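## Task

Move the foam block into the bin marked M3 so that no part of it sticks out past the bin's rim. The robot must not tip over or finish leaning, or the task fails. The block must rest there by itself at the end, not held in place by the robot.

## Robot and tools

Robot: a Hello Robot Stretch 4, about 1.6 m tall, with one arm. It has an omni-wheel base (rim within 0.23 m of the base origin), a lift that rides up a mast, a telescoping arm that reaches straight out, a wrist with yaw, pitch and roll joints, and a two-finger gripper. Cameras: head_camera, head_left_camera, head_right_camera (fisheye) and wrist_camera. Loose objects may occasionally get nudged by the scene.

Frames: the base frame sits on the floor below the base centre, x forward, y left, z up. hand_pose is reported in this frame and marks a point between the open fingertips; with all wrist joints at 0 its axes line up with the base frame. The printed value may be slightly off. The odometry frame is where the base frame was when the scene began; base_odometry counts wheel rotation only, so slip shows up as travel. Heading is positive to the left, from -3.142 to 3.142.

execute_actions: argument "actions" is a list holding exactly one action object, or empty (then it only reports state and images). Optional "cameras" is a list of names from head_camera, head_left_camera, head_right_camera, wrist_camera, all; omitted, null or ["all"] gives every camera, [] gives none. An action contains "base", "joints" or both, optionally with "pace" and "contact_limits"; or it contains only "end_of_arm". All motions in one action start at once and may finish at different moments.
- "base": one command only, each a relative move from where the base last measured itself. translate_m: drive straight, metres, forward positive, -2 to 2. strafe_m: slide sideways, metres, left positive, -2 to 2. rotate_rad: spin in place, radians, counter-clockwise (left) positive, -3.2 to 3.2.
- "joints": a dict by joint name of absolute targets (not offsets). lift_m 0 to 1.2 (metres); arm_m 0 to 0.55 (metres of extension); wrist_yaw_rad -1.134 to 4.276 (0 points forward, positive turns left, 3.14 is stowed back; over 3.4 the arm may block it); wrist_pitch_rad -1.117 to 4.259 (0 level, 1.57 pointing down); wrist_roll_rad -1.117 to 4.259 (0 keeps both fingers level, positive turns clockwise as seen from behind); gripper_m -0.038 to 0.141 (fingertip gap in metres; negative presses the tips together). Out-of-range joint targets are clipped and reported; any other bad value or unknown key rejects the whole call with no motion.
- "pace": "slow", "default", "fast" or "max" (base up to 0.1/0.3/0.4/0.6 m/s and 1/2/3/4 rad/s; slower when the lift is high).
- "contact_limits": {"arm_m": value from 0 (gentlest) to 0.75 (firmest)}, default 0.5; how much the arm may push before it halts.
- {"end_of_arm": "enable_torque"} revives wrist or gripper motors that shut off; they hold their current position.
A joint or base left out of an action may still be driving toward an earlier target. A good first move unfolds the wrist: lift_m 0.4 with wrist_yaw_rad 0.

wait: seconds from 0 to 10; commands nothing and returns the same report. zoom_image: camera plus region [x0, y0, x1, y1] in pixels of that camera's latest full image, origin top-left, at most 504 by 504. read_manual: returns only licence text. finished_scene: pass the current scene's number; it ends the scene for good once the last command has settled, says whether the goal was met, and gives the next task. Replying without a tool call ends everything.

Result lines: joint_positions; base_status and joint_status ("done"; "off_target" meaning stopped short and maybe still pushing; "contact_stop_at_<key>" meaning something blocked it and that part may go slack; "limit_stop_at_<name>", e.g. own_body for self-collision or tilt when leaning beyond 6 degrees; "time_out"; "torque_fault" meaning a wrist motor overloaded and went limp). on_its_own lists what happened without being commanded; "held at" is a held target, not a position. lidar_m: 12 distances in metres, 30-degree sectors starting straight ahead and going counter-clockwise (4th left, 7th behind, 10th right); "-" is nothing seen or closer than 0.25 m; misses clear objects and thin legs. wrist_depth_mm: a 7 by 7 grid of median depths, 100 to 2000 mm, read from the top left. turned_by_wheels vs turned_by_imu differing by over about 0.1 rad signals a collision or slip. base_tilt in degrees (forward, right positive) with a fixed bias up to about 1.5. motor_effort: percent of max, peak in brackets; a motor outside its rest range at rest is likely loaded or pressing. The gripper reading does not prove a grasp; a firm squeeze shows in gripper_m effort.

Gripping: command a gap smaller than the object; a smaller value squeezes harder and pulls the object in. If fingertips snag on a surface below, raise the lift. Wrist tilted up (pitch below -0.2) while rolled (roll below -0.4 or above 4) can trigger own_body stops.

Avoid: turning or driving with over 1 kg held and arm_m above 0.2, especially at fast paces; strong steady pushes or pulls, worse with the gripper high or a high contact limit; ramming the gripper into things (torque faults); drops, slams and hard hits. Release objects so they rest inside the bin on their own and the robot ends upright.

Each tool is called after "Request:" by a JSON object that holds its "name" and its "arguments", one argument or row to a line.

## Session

Request:
{"name": "execute_actions", "arguments": {
  "actions": []
}}

Scene clock: 0.00 s.
base_odometry: x=+0.000 y=+0.000 heading=+0.000 (m, m, rad; odometry frame)
turned_by_wheels: +0.000 (rad since the last result)
turned_by_imu: +0.000 (rad since the last result)
base_tilt: forward=-0.8 right=-0.7 (deg)
lidar_m: 0.75 0.62 0.60 0.73 1.60 1.56 1.23 1.01 1.02 1.21 1.32 1.33
base_status: not commanded
joint_positions: lift_m=+0.200 arm_m=-0.002 wrist_yaw_rad=+3.157 wrist_pitch_rad=-0.002 wrist_roll_rad=-0.018 gripper_m=+0.057
joint_status: not commanded
motor_effort: lift_m=+20 arm_m=+0 wrist_yaw_rad=+0 wrist_pitch_rad=-5 wrist_roll_rad=+0 gripper_m=-2 wheel_0=+0 wheel_1=+0 wheel_2=+0 (%)
hand_pose: x=-0.1205 y=+0.0829 z=+0.3784 quat_wxyz=(-0.008, +0.001, -0.009, +1.000) (m; base frame)
wrist_depth_mm: - 143 159 1756 1983 1618 1430 / - 109 142 1756 - 1661 1397 / - 115 141 1708 1921 1576 1430 / 142 141 179 1756 1983 1618 1397 / 221 1160 1430 1756 1921 1618 1397 / 1025 1182 197 1618 213 1576 1397 / 904 960 1008 147 1025 1042 1160
pictures: head_camera, head_left_camera, head_right_camera, wrist_camera
Images, in order (width x height): head_camera 420x560, head_left_camera 420x672, head_right_camera 420x672, wrist_camera 616x392.

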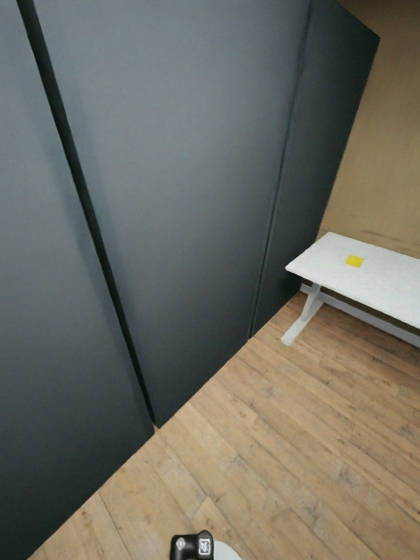

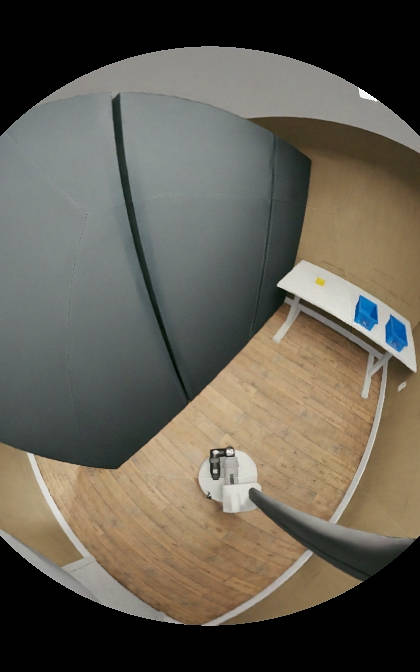

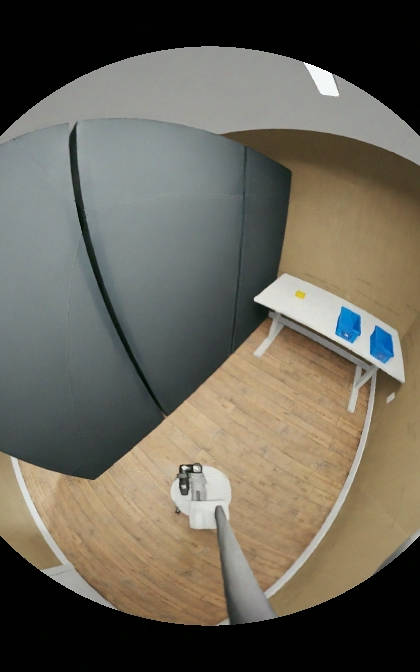

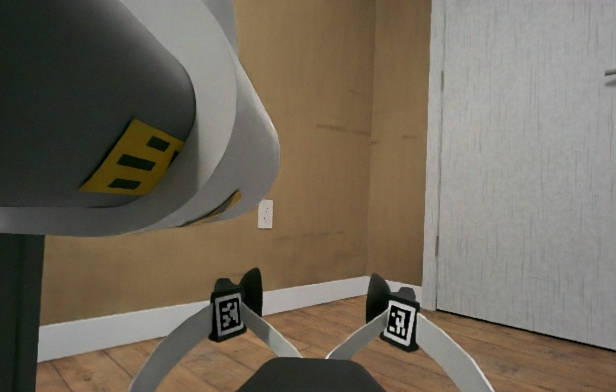

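Request:
{"name": "execute_actions", "arguments": {
  "actions": [
    {"base":{"rotate_rad":-0.77},"joints":{"lift_m":0.8,"wrist_yaw_rad":0},"pace":"fast"}
  ],
  "cameras": ["head_camera"]
}}

Request:
{"name": "execute_actions", "arguments": {
  "actions": [
    {"base":{"translate_m":0.6},"joints":{"lift_m":0.95,"wrist_pitch_rad":0.7,"gripper_m":0.141},"pace":"fast"}
  ]
}}

Scene clock: 3.97 s.
base_odometry: x=+0.000 y=+0.000 heading=-0.770 (m, m, rad; odometry frame)
turned_by_wheels: -0.770 (rad since the last result)
turned_by_imu: -0.769 (rad since the last result)
base_tilt: forward=-0.8 right=-0.7 (deg)
lidar_m: 1.32 0.92 0.64 0.62 0.64 0.90 1.57 1.50 1.10 1.02 1.09 1.39
base_status: done
joint_positions: lift_m=+0.800 arm_m=-0.002 wrist_yaw_rad=+0.001 wrist_pitch_rad=-0.002 wrist_roll_rad=-0.018 gripper_m=+0.057
joint_status: all done
motor_effort: lift_m=+23(23) arm_m=+0(0) wrist_yaw_rad=-2(5) wrist_pitch_rad=-6(6) wrist_roll_rad=+0(1) gripper_m=-2(4) wheel_0=+3(9) wheel_1=+2(7) wheel_2=+1(10) (%)
hand_pose: x=+0.4579 y=-0.0872 z=+0.9785 quat_wxyz=(+1.000, -0.009, -0.001, +0.000) (m; base frame)
wrist_depth_mm: 1042 1499 - 1983 1983 1983 1576 / 1060 1576 1983 1921 1983 - 1576 / 1078 1576 1983 1921 1983 1921 1537 / 1060 1618 - 1921 1921 1983 1576 / 1098 1618 1921 1983 1921 1921 1537 / 1098 1366 197 1281 213 1160 1336 / 1118 1464 1921 147 1921 1576 1464
pictures: head_camera
Images, in order (width x height): head_camera 420x560.

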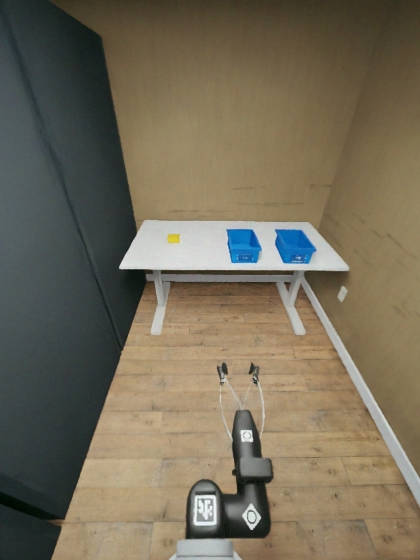

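Scene clock: 6.90 s.
base_odometry: x=+0.431 y=-0.417 heading=-0.769 (m, m, rad; odometry frame)
turned_by_wheels: +0.001 (rad since the last result)
turned_by_imu: +0.001 (rad since the last result)
base_tilt: forward=-0.7 right=-0.7 (deg)
lidar_m: 0.72 0.75 0.66 0.61 0.64 0.93 2.17 1.49 1.10 1.03 1.06 0.76
base_status: done
joint_positions: lift_m=+0.950 arm_m=-0.002 wrist_yaw_rad=+0.000 wrist_pitch_rad=+0.702 wrist_roll_rad=-0.018 gripper_m=+0.141
joint_status: all done
motor_effort: lift_m=+23(25) arm_m=+0(0) wrist_yaw_rad=-1(3) wrist_pitch_rad=-4(6) wrist_roll_rad=+0(0) gripper_m=-1(3) wheel_0=+3(8) wheel_1=+2(11) wheel_2=+2(12) (%)
hand_pose: x=+0.3897 y=-0.0874 z=+0.9418 quat_wxyz=(+0.939, -0.008, +0.344, +0.003) (m; base frame)
wrist_depth_mm: 1042 1255 1255 1281 1255 1229 1229 / 991 1042 1025 1042 842 1008 842 / 778 788 788 798 640 759 691 / 699 691 707 683 668 691 676 / 1118 1430 1537 1618 1576 1576 1366 / 1078 211 1308 1336 1336 212 1336 / 1118 1118 1160 148 1205 1182 1182
pictures: head_camera, head_left_camera, head_right_camera, wrist_camera
Images, in order (width x height): head_camera 420x560, head_left_camera 420x672, head_right_camera 420x672, wrist_camera 616x392.

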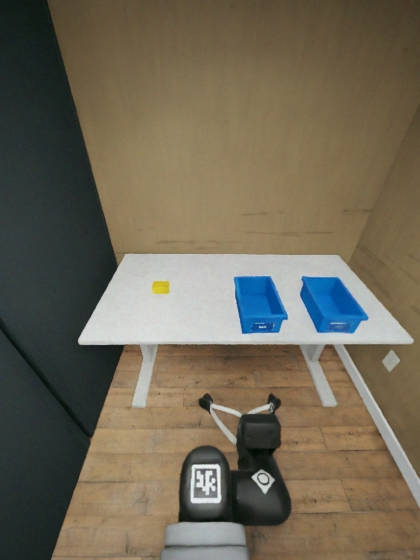

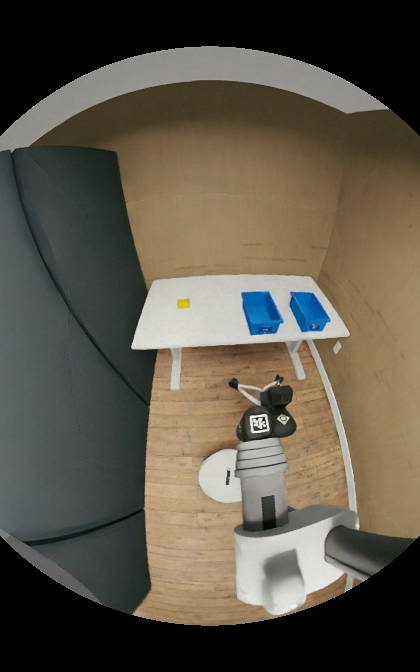

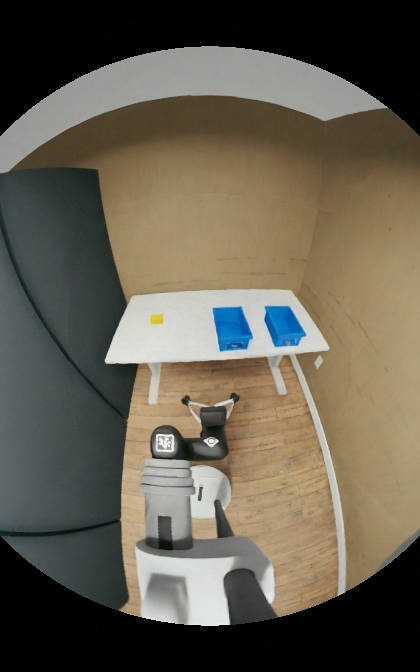

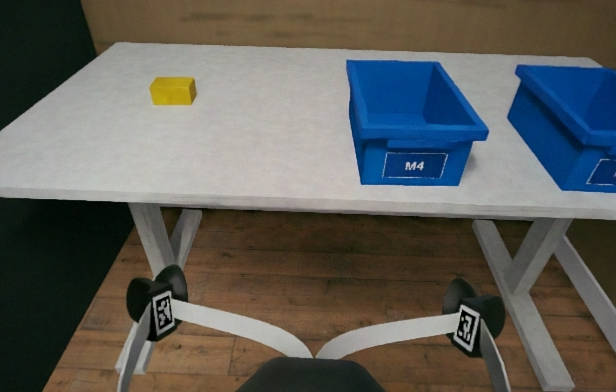

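Request:
{"name": "zoom_image", "arguments": {
  "camera": "head_camera",
  "region": [230,300,380,345]
}}

Request:
{"name": "execute_actions", "arguments": {
  "actions": [
    {"base":{"strafe_m":0.345},"joints":{"arm_m":0.25,"lift_m":0.8},"pace":"fast"}
  ],
  "cameras": []
}}

Request:
{"name": "execute_actions", "arguments": {
  "actions": [
    {"base":{"translate_m":0.35},"joints":{"arm_m":0.28,"lift_m":0.77},"pace":"fast"}
  ],
  "cameras": ["wrist_camera"]
}}

Region (230, 300, 380, 345) of head_camera's 420x560 image, scaled by 3.360, with more detail than that image has; it fills the top 151 rows of this view, and the rest is white.

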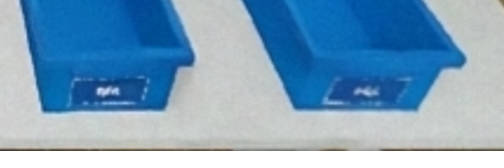

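Scene clock: 10.77 s.
base_odometry: x=+0.671 y=-0.169 heading=-0.769 (m, m, rad; odometry frame)
turned_by_wheels: +0.000 (rad since the last result)
turned_by_imu: -0.001 (rad since the last result)
base_tilt: forward=-0.7 right=-0.6 (deg)
lidar_m: 0.74 0.42 0.30 0.27 0.30 0.45 1.18 1.99 1.44 1.38 1.04 0.77
base_status: done
joint_positions: lift_m=+0.800 arm_m=+0.249 wrist_yaw_rad=+0.000 wrist_pitch_rad=+0.702 wrist_roll_rad=-0.018 gripper_m=+0.141
joint_status: all done
motor_effort: lift_m=+17(21) arm_m=+8(9) wrist_yaw_rad=-1(0) wrist_pitch_rad=-4(4) wrist_roll_rad=-2(1) gripper_m=+1(1) wheel_0=+1(11) wheel_1=+1(10) wheel_2=+1(2) (%)
hand_pose: x=+0.6398 y=-0.0874 z=+0.7922 quat_wxyz=(+0.939, -0.008, +0.344, +0.003) (m; base frame)
wrist_depth_mm: 569 842 878 904 917 931 946 / 569 676 634 609 647 668 661 / 549 496 500 504 508 512 512 / 402 404 413 415 415 415 424 / 512 373 370 375 368 368 366 / 585 211 976 1182 1138 213 1182 / 591 842 1008 148 1025 1025 1025
pictures: none
No camera images: the call's "cameras" was empty. Leave "cameras" out to get every camera's image.

Scene clock: 13.07 s.
base_odometry: x=+0.923 y=-0.413 heading=-0.768 (m, m, rad; odometry frame)
turned_by_wheels: +0.000 (rad since the last result)
turned_by_imu: +0.000 (rad since the last result)
base_tilt: forward=-0.7 right=-0.7 (deg)
lidar_m: 0.37 0.40 0.29 0.27 0.30 0.44 1.22 1.97 1.48 1.36 0.53 0.42
base_status: done
joint_positions: lift_m=+0.770 arm_m=+0.279 wrist_yaw_rad=+0.000 wrist_pitch_rad=+0.702 wrist_roll_rad=-0.018 gripper_m=+0.141
joint_status: all done
motor_effort: lift_m=+17(17) arm_m=+8(9) wrist_yaw_rad=-1(2) wrist_pitch_rad=-4(5) wrist_roll_rad=-1(1) gripper_m=+1(0) wheel_0=+1(7) wheel_1=+0(6) wheel_2=+3(12) (%)
hand_pose: x=+0.6698 y=-0.0874 z=+0.7623 quat_wxyz=(+0.939, -0.008, +0.344, +0.003) (m; base frame)
wrist_depth_mm: 569 647 647 634 634 627 621 / 569 559 559 569 574 585 591 / 452 439 439 449 449 455 455 / 357 359 362 291 353 370 373 / 306 303 304 282 301 312 312 / 264 211 252 267 270 213 272 / 233 229 236 148 236 234 240
pictures: wrist_camera
Images, in order (width x height): wrist_camera 616x392.

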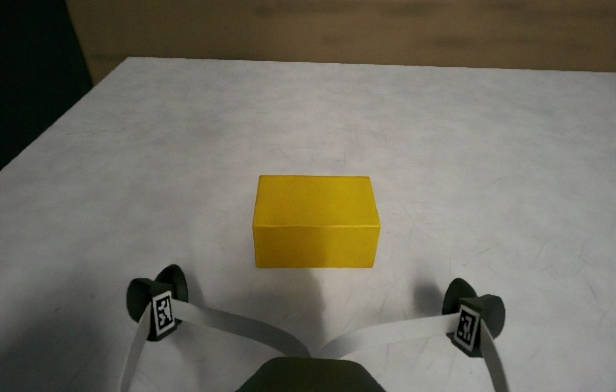

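Request:
{"name": "execute_actions", "arguments": {
  "actions": [
    {"joints":{"arm_m":0.35,"lift_m":0.742}}
  ],
  "cameras": ["wrist_camera"]
}}

Request:
{"name": "execute_actions", "arguments": {
  "actions": [
    {"joints":{"gripper_m":0.03}}
  ],
  "cameras": ["wrist_camera"]
}}

Scene clock: 15.67 s.
base_odometry: x=+0.923 y=-0.413 heading=-0.768 (m, m, rad; odometry frame)
turned_by_wheels: +0.000 (rad since the last result)
turned_by_imu: +0.000 (rad since the last result)
base_tilt: forward=-0.7 right=-0.7 (deg)
lidar_m: 0.38 0.40 0.29 0.27 0.30 0.43 1.21 2.00 1.45 1.38 0.58 0.40
base_status: not commanded
joint_positions: lift_m=+0.743 arm_m=+0.348 wrist_yaw_rad=-0.002 wrist_pitch_rad=+0.699 wrist_roll_rad=-0.018 gripper_m=+0.141
joint_status: all done
motor_effort: lift_m=+12(16) arm_m=+11(11) wrist_yaw_rad=+6(5) wrist_pitch_rad=+3(4) wrist_roll_rad=-1(1) gripper_m=+0(1) wheel_0=+1(0) wheel_1=+0(0) wheel_2=+1(2) (%)
hand_pose: x=+0.7397 y=-0.0879 z=+0.7352 quat_wxyz=(+0.939, -0.008, +0.342, +0.002) (m; base frame)
wrist_depth_mm: 554 574 569 569 569 564 559 / 544 500 508 512 521 535 535 / 389 392 397 399 407 404 413 / 319 322 325 327 330 332 334 / 272 272 267 215 262 281 282 / 236 206 208 208 216 209 243 / 208 208 211 147 208 208 213
pictures: wrist_camera
Images, in order (width x height): wrist_camera 616x392.

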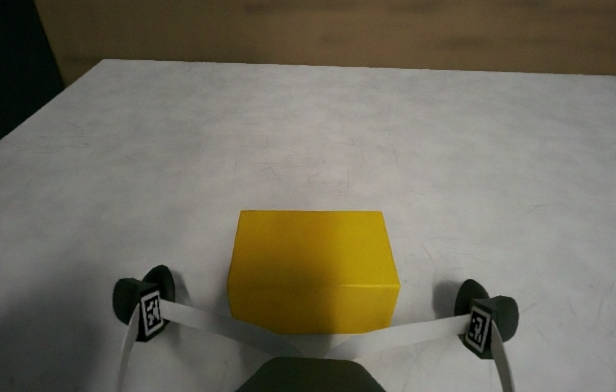

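Scene clock: 17.77 s.
base_odometry: x=+0.923 y=-0.413 heading=-0.768 (m, m, rad; odometry frame)
turned_by_wheels: +0.000 (rad since the last result)
turned_by_imu: +0.000 (rad since the last result)
base_tilt: forward=-0.7 right=-0.7 (deg)
lidar_m: 0.38 0.41 0.29 0.27 0.32 0.44 1.18 2.01 1.47 1.39 0.57 0.42
base_status: not commanded
joint_positions: lift_m=+0.742 arm_m=+0.349 wrist_yaw_rad=+0.000 wrist_pitch_rad=+0.701 wrist_roll_rad=-0.018 gripper_m=+0.030
joint_status: all done
motor_effort: lift_m=+15(16) arm_m=+8(10) wrist_yaw_rad=-2(6) wrist_pitch_rad=-3(26) wrist_roll_rad=-1(0) gripper_m=-20(19) wheel_0=+0(0) wheel_1=+0(0) wheel_2=+1(1) (%)
hand_pose: x=+0.7400 y=-0.0873 z=+0.7345 quat_wxyz=(+0.939, -0.008, +0.343, +0.003) (m; base frame)
wrist_depth_mm: 554 580 569 564 559 559 554 / 521 488 492 500 504 508 517 / 379 382 389 389 394 399 399 / 310 315 317 319 322 324 325 / 265 267 260 207 222 274 274 / 231 231 188 188 188 237 238 / 204 196 201 200 198 177 211
pictures: wrist_camera
Images, in order (width x height): wrist_camera 616x392.

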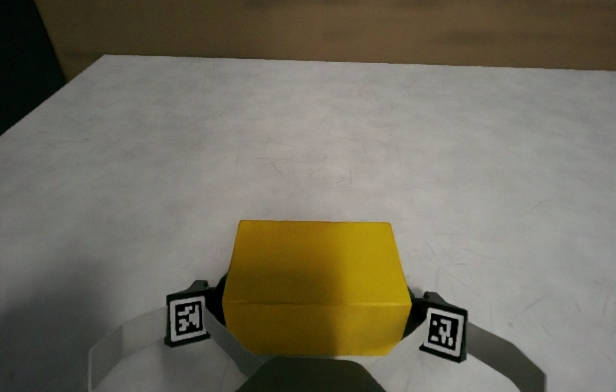

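Request:
{"name": "execute_actions", "arguments": {
  "actions": [
    {"joints":{"lift_m":0.95,"arm_m":0.25},"pace":"fast"}
  ],
  "cameras": []
}}

Request:
{"name": "execute_actions", "arguments": {
  "actions": [
    {"base":{"strafe_m":-0.78},"joints":{"lift_m":1.0,"arm_m":0,"wrist_pitch_rad":1.1,"wrist_yaw_rad":-0.35},"pace":"max"}
  ]
}}

Scene clock: 21.03 s.
base_odometry: x=+0.923 y=-0.413 heading=-0.768 (m, m, rad; odometry frame)
turned_by_wheels: +0.000 (rad since the last result)
turned_by_imu: +0.000 (rad since the last result)
base_tilt: forward=-0.7 right=-0.7 (deg)
lidar_m: 0.39 0.38 0.27 0.27 0.30 0.43 1.18 2.03 1.45 1.38 0.56 0.39
base_status: not commanded
joint_positions: lift_m=+0.950 arm_m=+0.251 wrist_yaw_rad=+0.000 wrist_pitch_rad=+0.702 wrist_roll_rad=-0.018 gripper_m=+0.030
joint_status: all done
motor_effort: lift_m=+23(25) arm_m=-8(10) wrist_yaw_rad=-1(2) wrist_pitch_rad=-5(5) wrist_roll_rad=-1(2) gripper_m=-18(19) wheel_0=+0(0) wheel_1=+0(0) wheel_2=+1(1) (%)
hand_pose: x=+0.6427 y=-0.0874 z=+0.9417 quat_wxyz=(+0.939, -0.008, +0.344, +0.003) (m; base frame)
wrist_depth_mm: 569 676 668 668 654 654 647 / 569 732 741 732 715 715 707 / 574 778 768 768 768 768 768 / 585 661 654 654 654 661 668 / 585 544 530 207 224 559 564 / 517 473 188 187 187 488 488 / 415 402 404 199 205 177 427
pictures: none
No camera images: the call's "cameras" was empty. Leave "cameras" out to get every camera's image.

Scene clock: 24.43 s.
base_odometry: x=+0.381 y=-0.973 heading=-0.769 (m, m, rad; odometry frame)
turned_by_wheels: +0.000 (rad since the last result)
turned_by_imu: +0.003 (rad since the last result)
base_tilt: forward=-0.7 right=-0.7 (deg)
lidar_m: 0.37 0.41 0.55 1.07 1.10 1.54 2.47 0.90 0.61 0.60 0.57 0.43
base_status: done
joint_positions: lift_m=+1.000 arm_m=+0.001 wrist_yaw_rad=-0.350 wrist_pitch_rad=+1.101 wrist_roll_rad=-0.018 gripper_m=+0.030
joint_status: all done
motor_effort: lift_m=+22(27) arm_m=-9(12) wrist_yaw_rad=+0(7) wrist_pitch_rad=-3(3) wrist_roll_rad=-1(1) gripper_m=-20(20) wheel_0=-1(11) wheel_1=-2(12) wheel_2=+1(1) (%)
hand_pose: x=+0.2650 y=-0.1269 z=+0.9208 quat_wxyz=(+0.840, +0.084, +0.516, -0.144) (m; base frame)
wrist_depth_mm: 609 634 569 585 640 715 597 / 521 580 564 569 569 574 627 / 466 530 512 404 521 535 634 / 407 484 477 484 508 891 683 / 436 466 462 207 223 976 715 / 1118 1138 187 187 187 976 759 / 1060 1025 1042 199 205 177 768
pictures: head_camera, head_left_camera, head_right_camera, wrist_camera
Images, in order (width x height): head_camera 420x560, head_left_camera 420x672, head_right_camera 420x672, wrist_camera 616x392.

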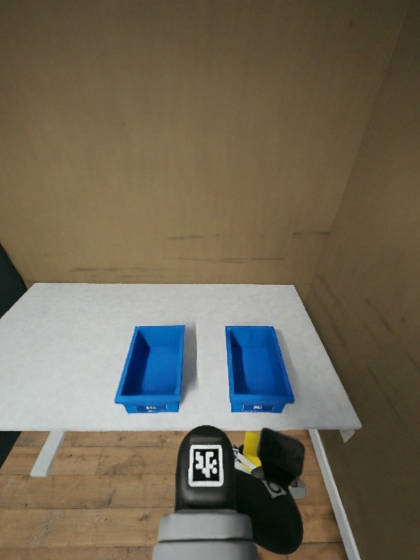

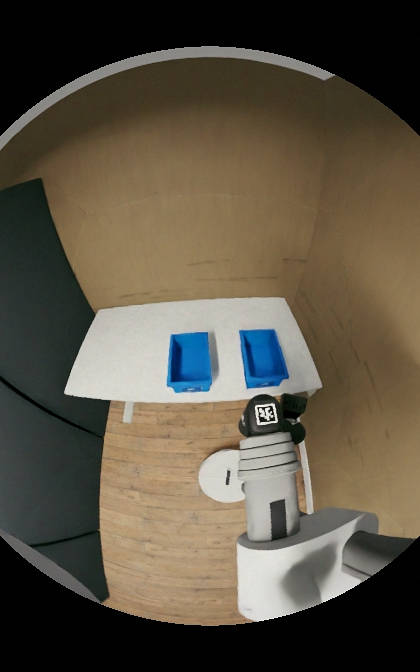

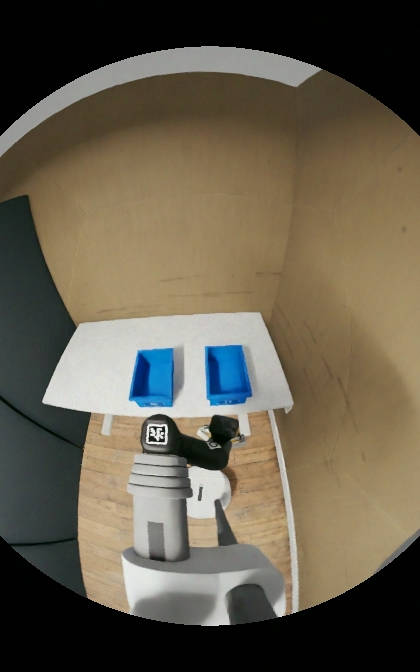

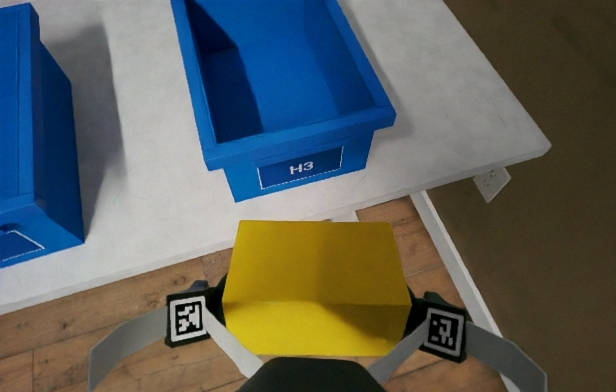

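Request:
{"name": "execute_actions", "arguments": {
  "actions": [
    {"base":{"translate_m":-2.0},"joints":{"wrist_yaw_rad":0,"wrist_pitch_rad":1.4,"lift_m":0.75},"pace":"max"}
  ],
  "cameras": []
}}

Request:
{"name": "execute_actions", "arguments": {
  "actions": [
    {"base":{"rotate_rad":1.57},"pace":"fast"}
  ]
}}

Scene clock: 32.43 s.
base_odometry: x=-1.057 y=+0.417 heading=-0.769 (m, m, rad; odometry frame)
turned_by_wheels: +0.000 (rad since the last result)
turned_by_imu: +0.001 (rad since the last result)
base_tilt: forward=-0.7 right=-0.7 (deg)
lidar_m: 2.37 1.53 1.13 1.48 0.77 0.55 0.53 0.56 0.65 0.60 0.64 0.86
base_status: done
joint_positions: lift_m=+0.750 arm_m=+0.001 wrist_yaw_rad=+0.000 wrist_pitch_rad=+1.401 wrist_roll_rad=-0.018 gripper_m=+0.030
joint_status: all done
motor_effort: lift_m=+17(21) arm_m=-8(8) wrist_yaw_rad=-1(6) wrist_pitch_rad=-1(4) wrist_roll_rad=-1(2) gripper_m=-21(19) wheel_0=-3(7) wheel_1=-1(9) wheel_2=-1(8) (%)
hand_pose: x=+0.2212 y=-0.0874 z=+0.6441 quat_wxyz=(+0.765, -0.007, +0.644, +0.006) (m; base frame)
wrist_depth_mm: 1008 991 991 991 991 976 878 / 960 976 976 960 960 960 891 / 931 931 946 931 917 917 854 / 904 917 904 904 891 904 842 / 878 891 878 206 223 878 831 / 866 854 188 188 187 854 820 / 831 627 621 199 205 177 778
pictures: none
No camera images: the call's "cameras" was empty. Leave "cameras" out to get every camera's image.

Scene clock: 34.37 s.
base_odometry: x=-1.057 y=+0.417 heading=+0.801 (m, m, rad; odometry frame)
turned_by_wheels: +1.570 (rad since the last result)
turned_by_imu: +1.570 (rad since the last result)
base_tilt: forward=-0.7 right=-0.6 (deg)
lidar_m: 1.46 0.76 0.56 0.52 0.55 0.64 0.61 0.64 0.87 2.38 1.54 1.14
base_status: done
joint_positions: lift_m=+0.750 arm_m=+0.001 wrist_yaw_rad=+0.000 wrist_pitch_rad=+1.400 wrist_roll_rad=-0.018 gripper_m=+0.030
joint_status: not commanded
motor_effort: lift_m=+18(18) arm_m=-8(8) wrist_yaw_rad=+0(0) wrist_pitch_rad=-1(1) wrist_roll_rad=-1(1) gripper_m=-20(19) wheel_0=-2(9) wheel_1=-1(7) wheel_2=-1(7) (%)
hand_pose: x=+0.2213 y=-0.0874 z=+0.6441 quat_wxyz=(+0.765, -0.007, +0.644, +0.006) (m; base frame)
wrist_depth_mm: 904 991 991 976 976 991 991 / 917 976 960 946 946 960 946 / 931 931 960 931 931 931 917 / 891 904 904 904 904 904 904 / 878 891 866 207 222 866 854 / 854 866 187 187 188 854 866 / 842 627 627 199 206 177 831
pictures: head_camera, head_left_camera, head_right_camera, wrist_camera
Images, in order (width x height): head_camera 420x560, head_left_camera 420x672, head_right_camera 420x672, wrist_camera 616x392.

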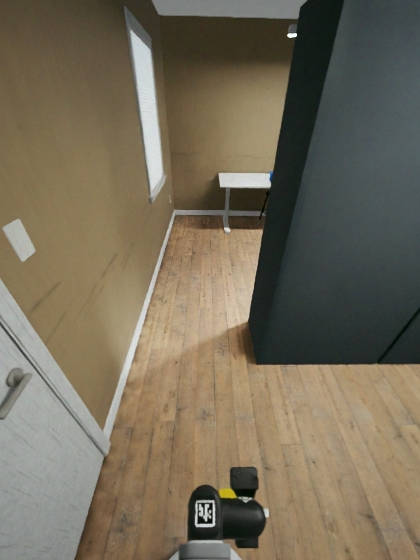

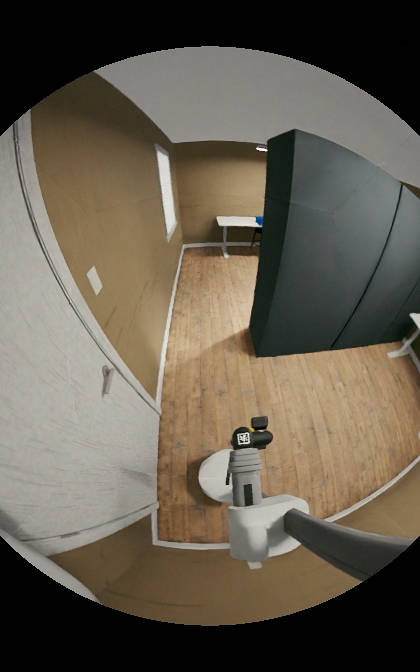

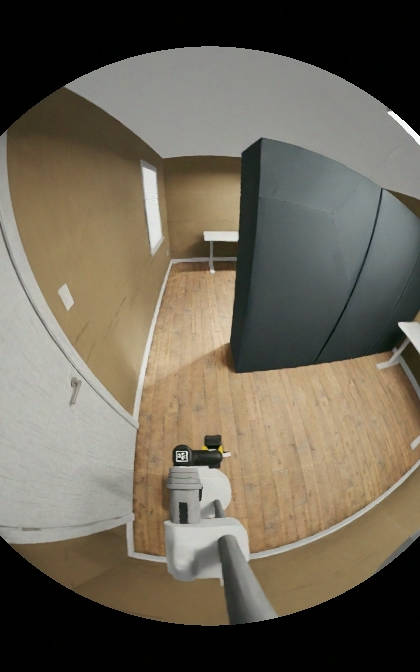

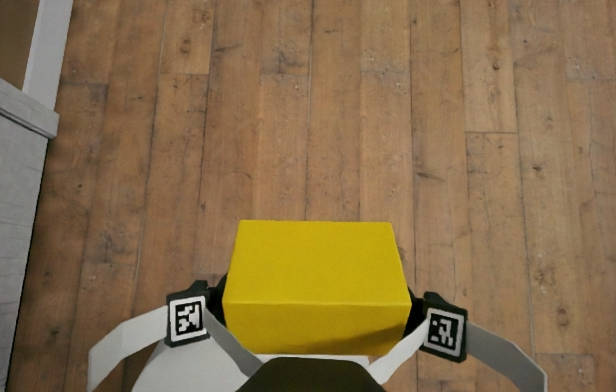

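Request:
{"name": "execute_actions", "arguments": {
  "actions": [
    {"base":{"strafe_m":0.1},"pace":"fast"}
  ],
  "cameras": []
}}

Request:
{"name": "execute_actions", "arguments": {
  "actions": [
    {"base":{"translate_m":2.0},"pace":"max"}
  ],
  "cameras": []
}}

Request:
{"name": "execute_actions", "arguments": {
  "actions": [
    {"base":{"translate_m":0.5},"pace":"max"}
  ]
}}

Scene clock: 36.93 s.
base_odometry: x=-1.129 y=+0.487 heading=+0.801 (m, m, rad; odometry frame)
turned_by_wheels: +0.000 (rad since the last result)
turned_by_imu: +0.000 (rad since the last result)
base_tilt: forward=-0.7 right=-0.7 (deg)
lidar_m: 1.86 0.58 0.44 0.41 0.44 0.65 0.62 0.64 0.88 2.44 1.52 1.17
base_status: done
joint_positions: lift_m=+0.750 arm_m=+0.001 wrist_yaw_rad=+0.000 wrist_pitch_rad=+1.400 wrist_roll_rad=-0.018 gripper_m=+0.030
joint_status: not commanded
motor_effort: lift_m=+18(18) arm_m=-8(8) wrist_yaw_rad=-1(0) wrist_pitch_rad=+0(1) wrist_roll_rad=-1(1) gripper_m=-18(19) wheel_0=+2(12) wheel_1=-3(10) wheel_2=+0(1) (%)
hand_pose: x=+0.2213 y=-0.0874 z=+0.6441 quat_wxyz=(+0.765, -0.007, +0.644, +0.006) (m; base frame)
wrist_depth_mm: 788 991 976 991 976 991 976 / 759 960 960 960 960 946 946 / 759 931 931 931 946 917 931 / 788 917 917 891 904 904 904 / 778 878 866 208 223 878 878 / 788 854 187 187 187 854 831 / 788 627 627 199 205 177 820
pictures: none
No camera images: the call's "cameras" was empty. Leave "cameras" out to get every camera's image.

Scene clock: 43.10 s.
base_odometry: x=+0.264 y=+1.923 heading=+0.801 (m, m, rad; odometry frame)
turned_by_wheels: +0.000 (rad since the last result)
turned_by_imu: +0.002 (rad since the last result)
base_tilt: forward=-0.7 right=-0.6 (deg)
lidar_m: 1.33 0.60 0.48 0.43 0.48 0.67 1.79 0.66 0.65 1.69 1.94 1.37
base_status: done
joint_positions: lift_m=+0.750 arm_m=+0.001 wrist_yaw_rad=+0.000 wrist_pitch_rad=+1.400 wrist_roll_rad=-0.018 gripper_m=+0.030
joint_status: not commanded
motor_effort: lift_m=+17(17) arm_m=-8(9) wrist_yaw_rad=+0(0) wrist_pitch_rad=-1(1) wrist_roll_rad=-1(1) gripper_m=-21(19) wheel_0=+2(9) wheel_1=+0(7) wheel_2=+2(11) (%)
hand_pose: x=+0.2213 y=-0.0874 z=+0.6441 quat_wxyz=(+0.765, -0.007, +0.644, +0.006) (m; base frame)
wrist_depth_mm: 788 1008 1008 976 991 976 991 / 798 960 946 976 946 960 946 / 809 946 931 931 931 931 917 / 809 904 904 891 904 904 904 / 778 891 878 206 223 866 878 / 798 854 188 188 187 854 842 / 809 627 621 199 205 177 820
pictures: none
No camera images: the call's "cameras" was empty. Leave "cameras" out to get every camera's image.

Scene clock: 45.73 s.
base_odometry: x=+0.611 y=+2.282 heading=+0.801 (m, m, rad; odometry frame)
turned_by_wheels: +0.000 (rad since the last result)
turned_by_imu: +0.001 (rad since the last result)
base_tilt: forward=-0.7 right=-0.6 (deg)
lidar_m: 1.10 0.63 0.43 0.41 0.48 0.65 1.83 1.02 1.32 2.48 1.19 0.86
base_status: done
joint_positions: lift_m=+0.750 arm_m=+0.001 wrist_yaw_rad=+0.000 wrist_pitch_rad=+1.400 wrist_roll_rad=-0.018 gripper_m=+0.030
joint_status: not commanded
motor_effort: lift_m=+18(18) arm_m=-8(8) wrist_yaw_rad=-1(1) wrist_pitch_rad=-1(1) wrist_roll_rad=-1(1) gripper_m=-19(18) wheel_0=+2(9) wheel_1=+1(5) wheel_2=+1(11) (%)
hand_pose: x=+0.2212 y=-0.0874 z=+0.6441 quat_wxyz=(+0.765, -0.007, +0.644, +0.006) (m; base frame)
wrist_depth_mm: 788 991 991 991 960 976 991 / 798 976 976 946 960 960 946 / 809 917 931 946 917 904 917 / 809 904 904 904 891 891 904 / 798 878 878 207 222 891 891 / 809 866 187 187 187 854 842 / 831 634 627 199 205 177 820
pictures: head_camera, head_left_camera, head_right_camera, wrist_camera
Images, in order (width x height): head_camera 420x560, head_left_camera 420x672, head_right_camera 420x672, wrist_camera 616x392.

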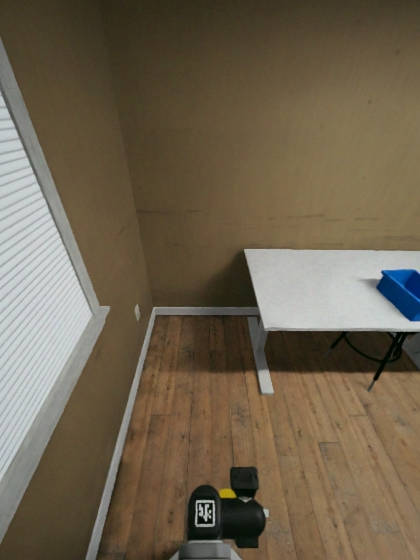

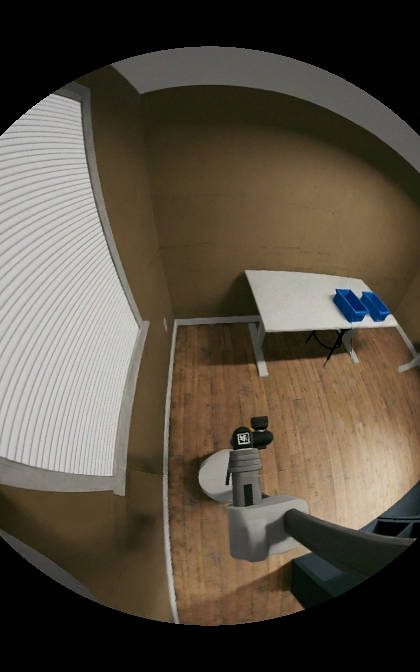

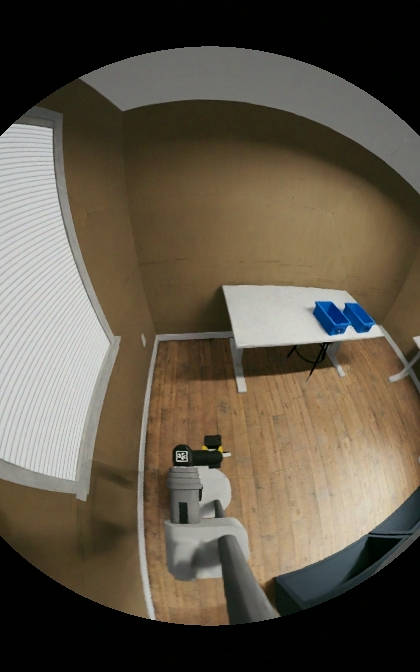

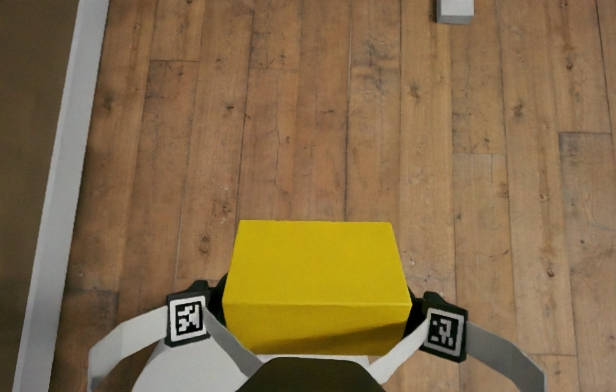

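Request:
{"name": "execute_actions", "arguments": {
  "actions": [
    {"base":{"strafe_m":-1.0},"joints":{"lift_m":1.0,"wrist_pitch_rad":0.85,"wrist_yaw_rad":-0.2},"pace":"max"}
  ]
}}

Scene clock: 50.00 s.
base_odometry: x=+1.330 y=+1.586 heading=+0.802 (m, m, rad; odometry frame)
turned_by_wheels: +0.000 (rad since the last result)
turned_by_imu: +0.005 (rad since the last result)
base_tilt: forward=-0.7 right=-0.6 (deg)
lidar_m: 0.81 0.84 1.46 1.41 1.51 0.97 0.92 0.94 1.33 1.46 1.52 0.85
base_status: done
joint_positions: lift_m=+1.000 arm_m=+0.001 wrist_yaw_rad=-0.200 wrist_pitch_rad=+0.852 wrist_roll_rad=-0.018 gripper_m=+0.030
joint_status: all done
motor_effort: lift_m=+22(26) arm_m=-8(8) wrist_yaw_rad=-1(8) wrist_pitch_rad=-4(7) wrist_roll_rad=+0(1) gripper_m=-20(20) wheel_0=-1(14) wheel_1=+3(12) wheel_2=+0(0) (%)
hand_pose: x=+0.3412 y=-0.1234 z=+0.9610 quat_wxyz=(+0.906, +0.033, +0.412, -0.087) (m; base frame)
wrist_depth_mm: 1008 991 891 991 917 878 1576 / 831 842 723 778 778 809 931 / 723 741 976 976 1756 1921 1921 / 1537 1618 1618 1576 1576 1576 1708 / 1397 1397 1397 208 223 1430 1464 / 1255 1255 187 187 187 1281 1281 / 1160 1118 1078 199 205 177 1160
pictures: head_camera, head_left_camera, head_right_camera, wrist_camera
Images, in order (width x height): head_camera 420x560, head_left_camera 420x672, head_right_camera 420x672, wrist_camera 616x392.

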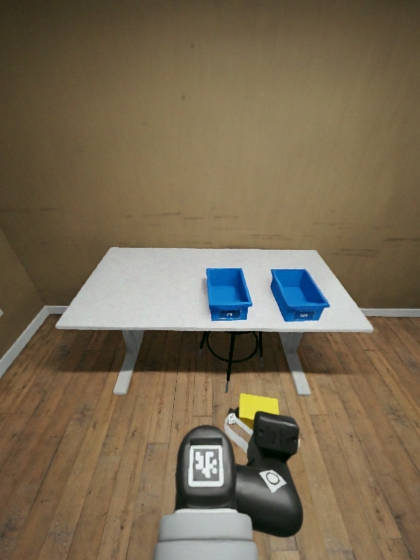

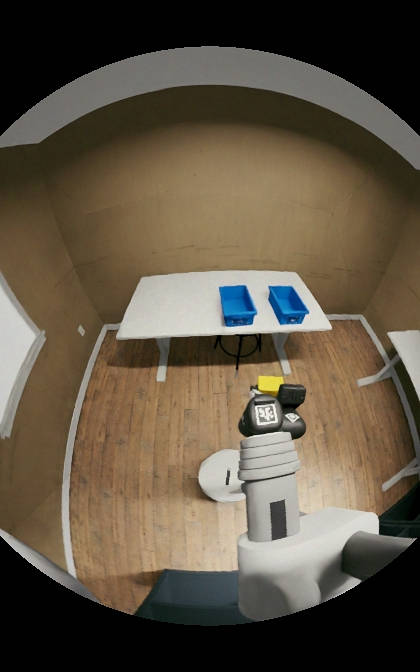

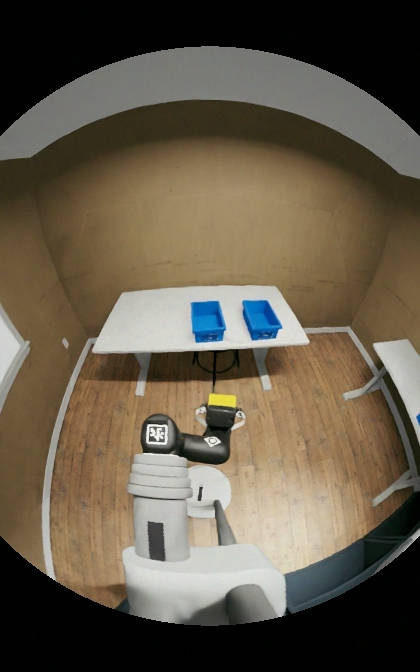

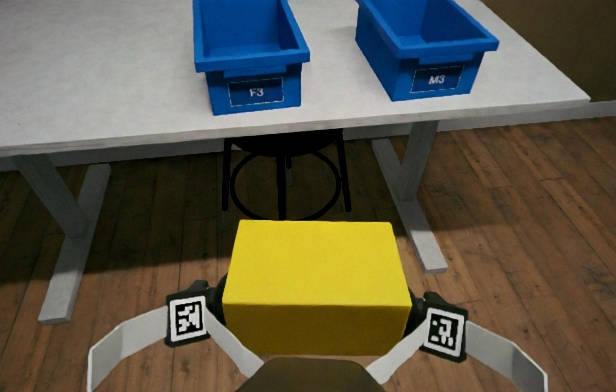

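Request:
{"name": "execute_actions", "arguments": {
  "actions": [
    {"base":{"strafe_m":-0.325},"joints":{"lift_m":1.1,"wrist_pitch_rad":1.57,"wrist_yaw_rad":0,"wrist_roll_rad":1.57,"arm_m":0.2},"pace":"fast"}
  ],
  "cameras": []
}}

Request:
{"name": "execute_actions", "arguments": {
  "actions": [
    {"base":{"translate_m":0.39},"joints":{"arm_m":0.44},"pace":"fast"}
  ],
  "cameras": ["wrist_camera","head_right_camera"]
}}

Scene clock: 53.97 s.
base_odometry: x=+1.563 y=+1.360 heading=+0.802 (m, m, rad; odometry frame)
turned_by_wheels: +0.000 (rad since the last result)
turned_by_imu: +0.002 (rad since the last result)
base_tilt: forward=-0.7 right=-0.6 (deg)
lidar_m: 0.80 0.84 1.19 1.74 1.86 0.99 0.93 0.95 1.20 1.14 1.20 0.85
base_status: done
joint_positions: lift_m=+1.100 arm_m=+0.199 wrist_yaw_rad=+0.000 wrist_pitch_rad=+1.570 wrist_roll_rad=+1.570 gripper_m=+0.030
joint_status: all done
motor_effort: lift_m=+23(25) arm_m=+8(8) wrist_yaw_rad=-1(3) wrist_pitch_rad=+1(2) wrist_roll_rad=+1(5) gripper_m=-21(21) wheel_0=+2(11) wheel_1=+0(9) wheel_2=+0(1) (%)
hand_pose: x=+0.3697 y=-0.0874 z=+0.9895 quat_wxyz=(+0.501, +0.500, +0.500, -0.499) (m; base frame)
wrist_depth_mm: 1255 1255 1255 1281 1281 1281 1229 / 1255 1229 1255 1229 1229 1229 1229 / 1281 1281 1255 1229 1229 1205 1229 / 1255 1255 1281 1229 1229 1229 1229 / 1255 1255 1229 206 223 991 1229 / 1229 1255 187 187 187 1008 1205 / 1229 1229 1229 199 205 176 1205
pictures: none
No camera images: the call's "cameras" was empty. Leave "cameras" out to get every camera's image.

Scene clock: 56.63 s.
base_odometry: x=+1.834 y=+1.641 heading=+0.802 (m, m, rad; odometry frame)
turned_by_wheels: +0.000 (rad since the last result)
turned_by_imu: +0.001 (rad since the last result)
base_tilt: forward=-0.7 right=-0.7 (deg)
lidar_m: 0.40 0.44 0.64 1.73 1.88 1.38 1.32 1.35 1.18 1.14 0.61 0.44
base_status: done
joint_positions: lift_m=+1.100 arm_m=+0.439 wrist_yaw_rad=+0.000 wrist_pitch_rad=+1.570 wrist_roll_rad=+1.570 gripper_m=+0.030
joint_status: all done
motor_effort: lift_m=+23(23) arm_m=+8(10) wrist_yaw_rad=-1(0) wrist_pitch_rad=+1(1) wrist_roll_rad=+0(0) gripper_m=-19(20) wheel_0=+3(7) wheel_1=+2(8) wheel_2=+0(11) (%)
hand_pose: x=+0.6098 y=-0.0874 z=+0.9895 quat_wxyz=(+0.501, +0.500, +0.500, -0.499) (m; base frame)
wrist_depth_mm: 508 508 508 512 508 1255 1255 / 508 508 504 504 504 1229 1229 / 504 508 477 488 442 1229 1229 / 500 500 492 492 496 1205 1229 / 496 504 427 207 224 991 976 / 500 492 187 187 187 1025 1008 / 496 496 492 199 206 177 1182
pictures: head_right_camera, wrist_camera
Images, in order (width x height): head_right_camera 420x672, wrist_camera 616x392.

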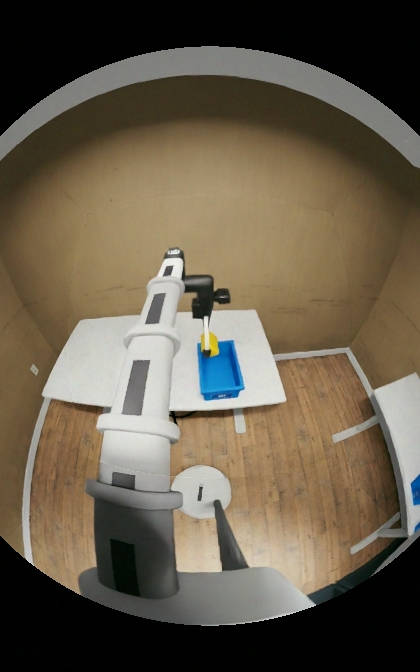

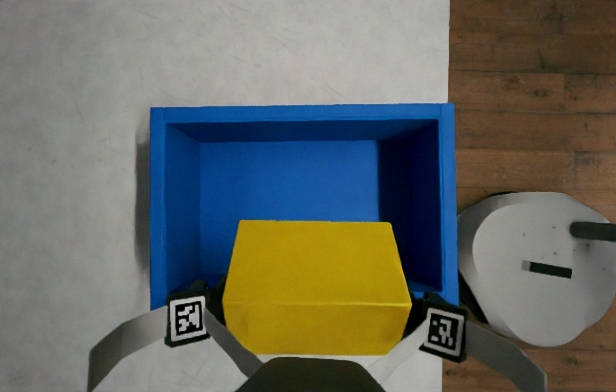

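Request:
{"name": "execute_actions", "arguments": {
  "actions": [
    {"base":{"strafe_m":-0.04},"joints":{"arm_m":0.455,"lift_m":1.04}}
  ],
  "cameras": []
}}

Request:
{"name": "execute_actions", "arguments": {
  "actions": [
    {"joints":{"lift_m":0.9}}
  ],
  "cameras": ["wrist_camera"]
}}

Scene clock: 59.07 s.
base_odometry: x=+1.863 y=+1.613 heading=+0.802 (m, m, rad; odometry frame)
turned_by_wheels: +0.000 (rad since the last result)
turned_by_imu: +0.000 (rad since the last result)
base_tilt: forward=-0.8 right=-0.6 (deg)
lidar_m: 0.41 0.44 0.62 1.79 1.89 1.38 1.30 1.38 1.17 1.11 0.59 0.43
base_status: done
joint_positions: lift_m=+1.040 arm_m=+0.454 wrist_yaw_rad=+0.000 wrist_pitch_rad=+1.570 wrist_roll_rad=+1.570 gripper_m=+0.030
joint_status: all done
motor_effort: lift_m=+16(19) arm_m=+8(10) wrist_yaw_rad=-1(1) wrist_pitch_rad=+1(1) wrist_roll_rad=+0(1) gripper_m=-20(18) wheel_0=+1(11) wheel_1=-2(11) wheel_2=+0(0) (%)
hand_pose: x=+0.6247 y=-0.0874 z=+0.9300 quat_wxyz=(+0.500, +0.500, +0.500, -0.500) (m; base frame)
wrist_depth_mm: 445 445 445 442 445 1182 1182 / 449 445 439 439 439 1182 1205 / 445 442 373 384 392 436 1182 / 439 442 436 436 436 362 946 / 439 439 387 208 221 362 946 / 439 351 188 188 188 338 931 / 436 315 314 199 205 177 1138
pictures: none
No camera images: the call's "cameras" was empty. Leave "cameras" out to get every camera's image.

Scene clock: 60.73 s.
base_odometry: x=+1.863 y=+1.613 heading=+0.802 (m, m, rad; odometry frame)
turned_by_wheels: +0.000 (rad since the last result)
turned_by_imu: +0.000 (rad since the last result)
base_tilt: forward=-0.7 right=-0.6 (deg)
lidar_m: 0.41 0.45 0.61 1.76 1.89 1.37 1.32 1.38 1.14 1.11 0.58 0.43
base_status: not commanded
joint_positions: lift_m=+0.900 arm_m=+0.454 wrist_yaw_rad=+0.000 wrist_pitch_rad=+1.570 wrist_roll_rad=+1.570 gripper_m=+0.030
joint_status: all done
motor_effort: lift_m=+16(16) arm_m=+8(9) wrist_yaw_rad=-2(1) wrist_pitch_rad=+1(1) wrist_roll_rad=+0(0) gripper_m=-22(18) wheel_0=+0(1) wheel_1=-2(2) wheel_2=+0(0) (%)
hand_pose: x=+0.6247 y=-0.0874 z=+0.7900 quat_wxyz=(+0.500, +0.500, +0.500, -0.500) (m; base frame)
wrist_depth_mm: 303 303 301 301 301 300 1025 / 179 178 178 178 177 177 177 / 184 245 251 256 260 262 214 / 186 278 294 294 293 293 220 / 187 279 291 207 223 290 221 / 185 241 187 188 187 273 222 / 185 256 268 199 205 177 212
pictures: wrist_camera
Images, in order (width x height): wrist_camera 616x392.

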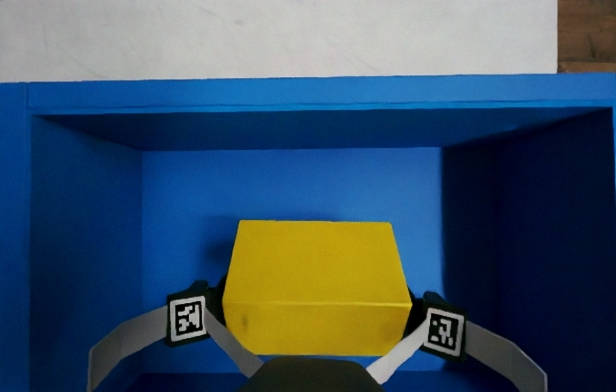

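Request:
{"name": "execute_actions", "arguments": {
  "actions": [
    {"joints":{"lift_m":0.885}}
  ],
  "cameras": []
}}

Request:
{"name": "execute_actions", "arguments": {
  "actions": [
    {"joints":{"gripper_m":0.125}}
  ],
  "cameras": []
}}

Request:
{"name": "execute_actions", "arguments": {
  "actions": [
    {"joints":{"lift_m":1.03}}
  ],
  "cameras": ["wrist_camera"]
}}

Scene clock: 62.33 s.
base_odometry: x=+1.863 y=+1.613 heading=+0.802 (m, m, rad; odometry frame)
turned_by_wheels: +0.000 (rad since the last result)
turned_by_imu: +0.000 (rad since the last result)
base_tilt: forward=-0.7 right=-0.6 (deg)
lidar_m: 0.40 0.45 0.63 1.78 1.89 1.37 1.31 1.36 1.17 1.12 0.57 0.44
base_status: not commanded
joint_positions: lift_m=+0.885 arm_m=+0.454 wrist_yaw_rad=+0.000 wrist_pitch_rad=+1.570 wrist_roll_rad=+1.570 gripper_m=+0.030
joint_status: all done
motor_effort: lift_m=+16(17) arm_m=+9(8) wrist_yaw_rad=-1(1) wrist_pitch_rad=+1(1) wrist_roll_rad=-1(0) gripper_m=-19(19) wheel_0=+1(0) wheel_1=-2(2) wheel_2=+0(0) (%)
hand_pose: x=+0.6247 y=-0.0874 z=+0.7750 quat_wxyz=(+0.500, +0.500, +0.500, -0.500) (m; base frame)
wrist_depth_mm: 289 286 287 286 285 286 640 / 164 163 163 163 162 162 162 / 185 244 252 255 258 263 215 / 187 278 281 279 278 278 221 / 185 278 277 207 223 276 221 / 186 244 187 187 187 272 222 / 185 256 268 198 206 177 211
pictures: none
No camera images: the call's "cameras" was empty. Leave "cameras" out to get every camera's image.

Scene clock: 64.17 s.
base_odometry: x=+1.863 y=+1.613 heading=+0.802 (m, m, rad; odometry frame)
turned_by_wheels: +0.000 (rad since the last result)
turned_by_imu: +0.000 (rad since the last result)
base_tilt: forward=-0.7 right=-0.6 (deg)
lidar_m: 0.41 0.44 0.63 1.78 1.90 1.36 1.32 1.37 1.16 1.10 0.62 0.46
base_status: not commanded
joint_positions: lift_m=+0.885 arm_m=+0.454 wrist_yaw_rad=+0.000 wrist_pitch_rad=+1.570 wrist_roll_rad=+1.570 gripper_m=+0.125
joint_status: all done
motor_effort: lift_m=+16(16) arm_m=+9(8) wrist_yaw_rad=-1(2) wrist_pitch_rad=+1(1) wrist_roll_rad=+1(0) gripper_m=+1(19) wheel_0=+1(1) wheel_1=-2(2) wheel_2=+0(0) (%)
hand_pose: x=+0.6247 y=-0.0874 z=+0.7750 quat_wxyz=(+0.500, +0.500, +0.500, -0.500) (m; base frame)
wrist_depth_mm: 287 286 286 285 285 285 647 / 164 163 163 163 163 162 162 / 185 245 252 253 260 262 215 / 186 279 281 279 279 278 221 / 186 278 278 218 277 277 222 / 186 229 216 277 276 255 221 / 185 242 276 152 273 262 223
pictures: none
No camera images: the call's "cameras" was empty. Leave "cameras" out to get every camera's image.

Scene clock: 65.83 s.
base_odometry: x=+1.863 y=+1.613 heading=+0.802 (m, m, rad; odometry frame)
turned_by_wheels: +0.000 (rad since the last result)
turned_by_imu: +0.000 (rad since the last result)
base_tilt: forward=-0.7 right=-0.6 (deg)
lidar_m: 0.40 0.44 0.64 1.78 1.90 1.38 1.32 1.37 1.18 1.11 0.62 0.43
base_status: not commanded
joint_positions: lift_m=+1.030 arm_m=+0.454 wrist_yaw_rad=+0.000 wrist_pitch_rad=+1.570 wrist_roll_rad=+1.570 gripper_m=+0.125
joint_status: all done
motor_effort: lift_m=+23(26) arm_m=+8(9) wrist_yaw_rad=-2(2) wrist_pitch_rad=+1(1) wrist_roll_rad=+0(1) gripper_m=+1(1) wheel_0=+1(1) wheel_1=-2(2) wheel_2=+0(0) (%)
hand_pose: x=+0.6247 y=-0.0874 z=+0.9194 quat_wxyz=(+0.500, +0.500, +0.500, -0.500) (m; base frame)
wrist_depth_mm: 436 433 433 433 436 436 1182 / 436 433 430 433 433 1160 1182 / 433 433 375 384 394 427 1160 / 433 353 427 424 421 362 946 / 430 351 421 364 421 364 917 / 430 304 389 421 421 301 917 / 424 421 330 152 301 303 1138
pictures: wrist_camera
Images, in order (width x height): wrist_camera 616x392.

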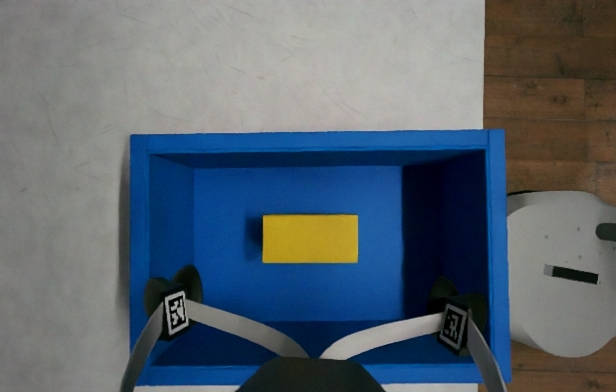

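Request:
{"name": "finished_scene", "arguments": {
  "scene": 2
}}

The scene is finished: the task was done.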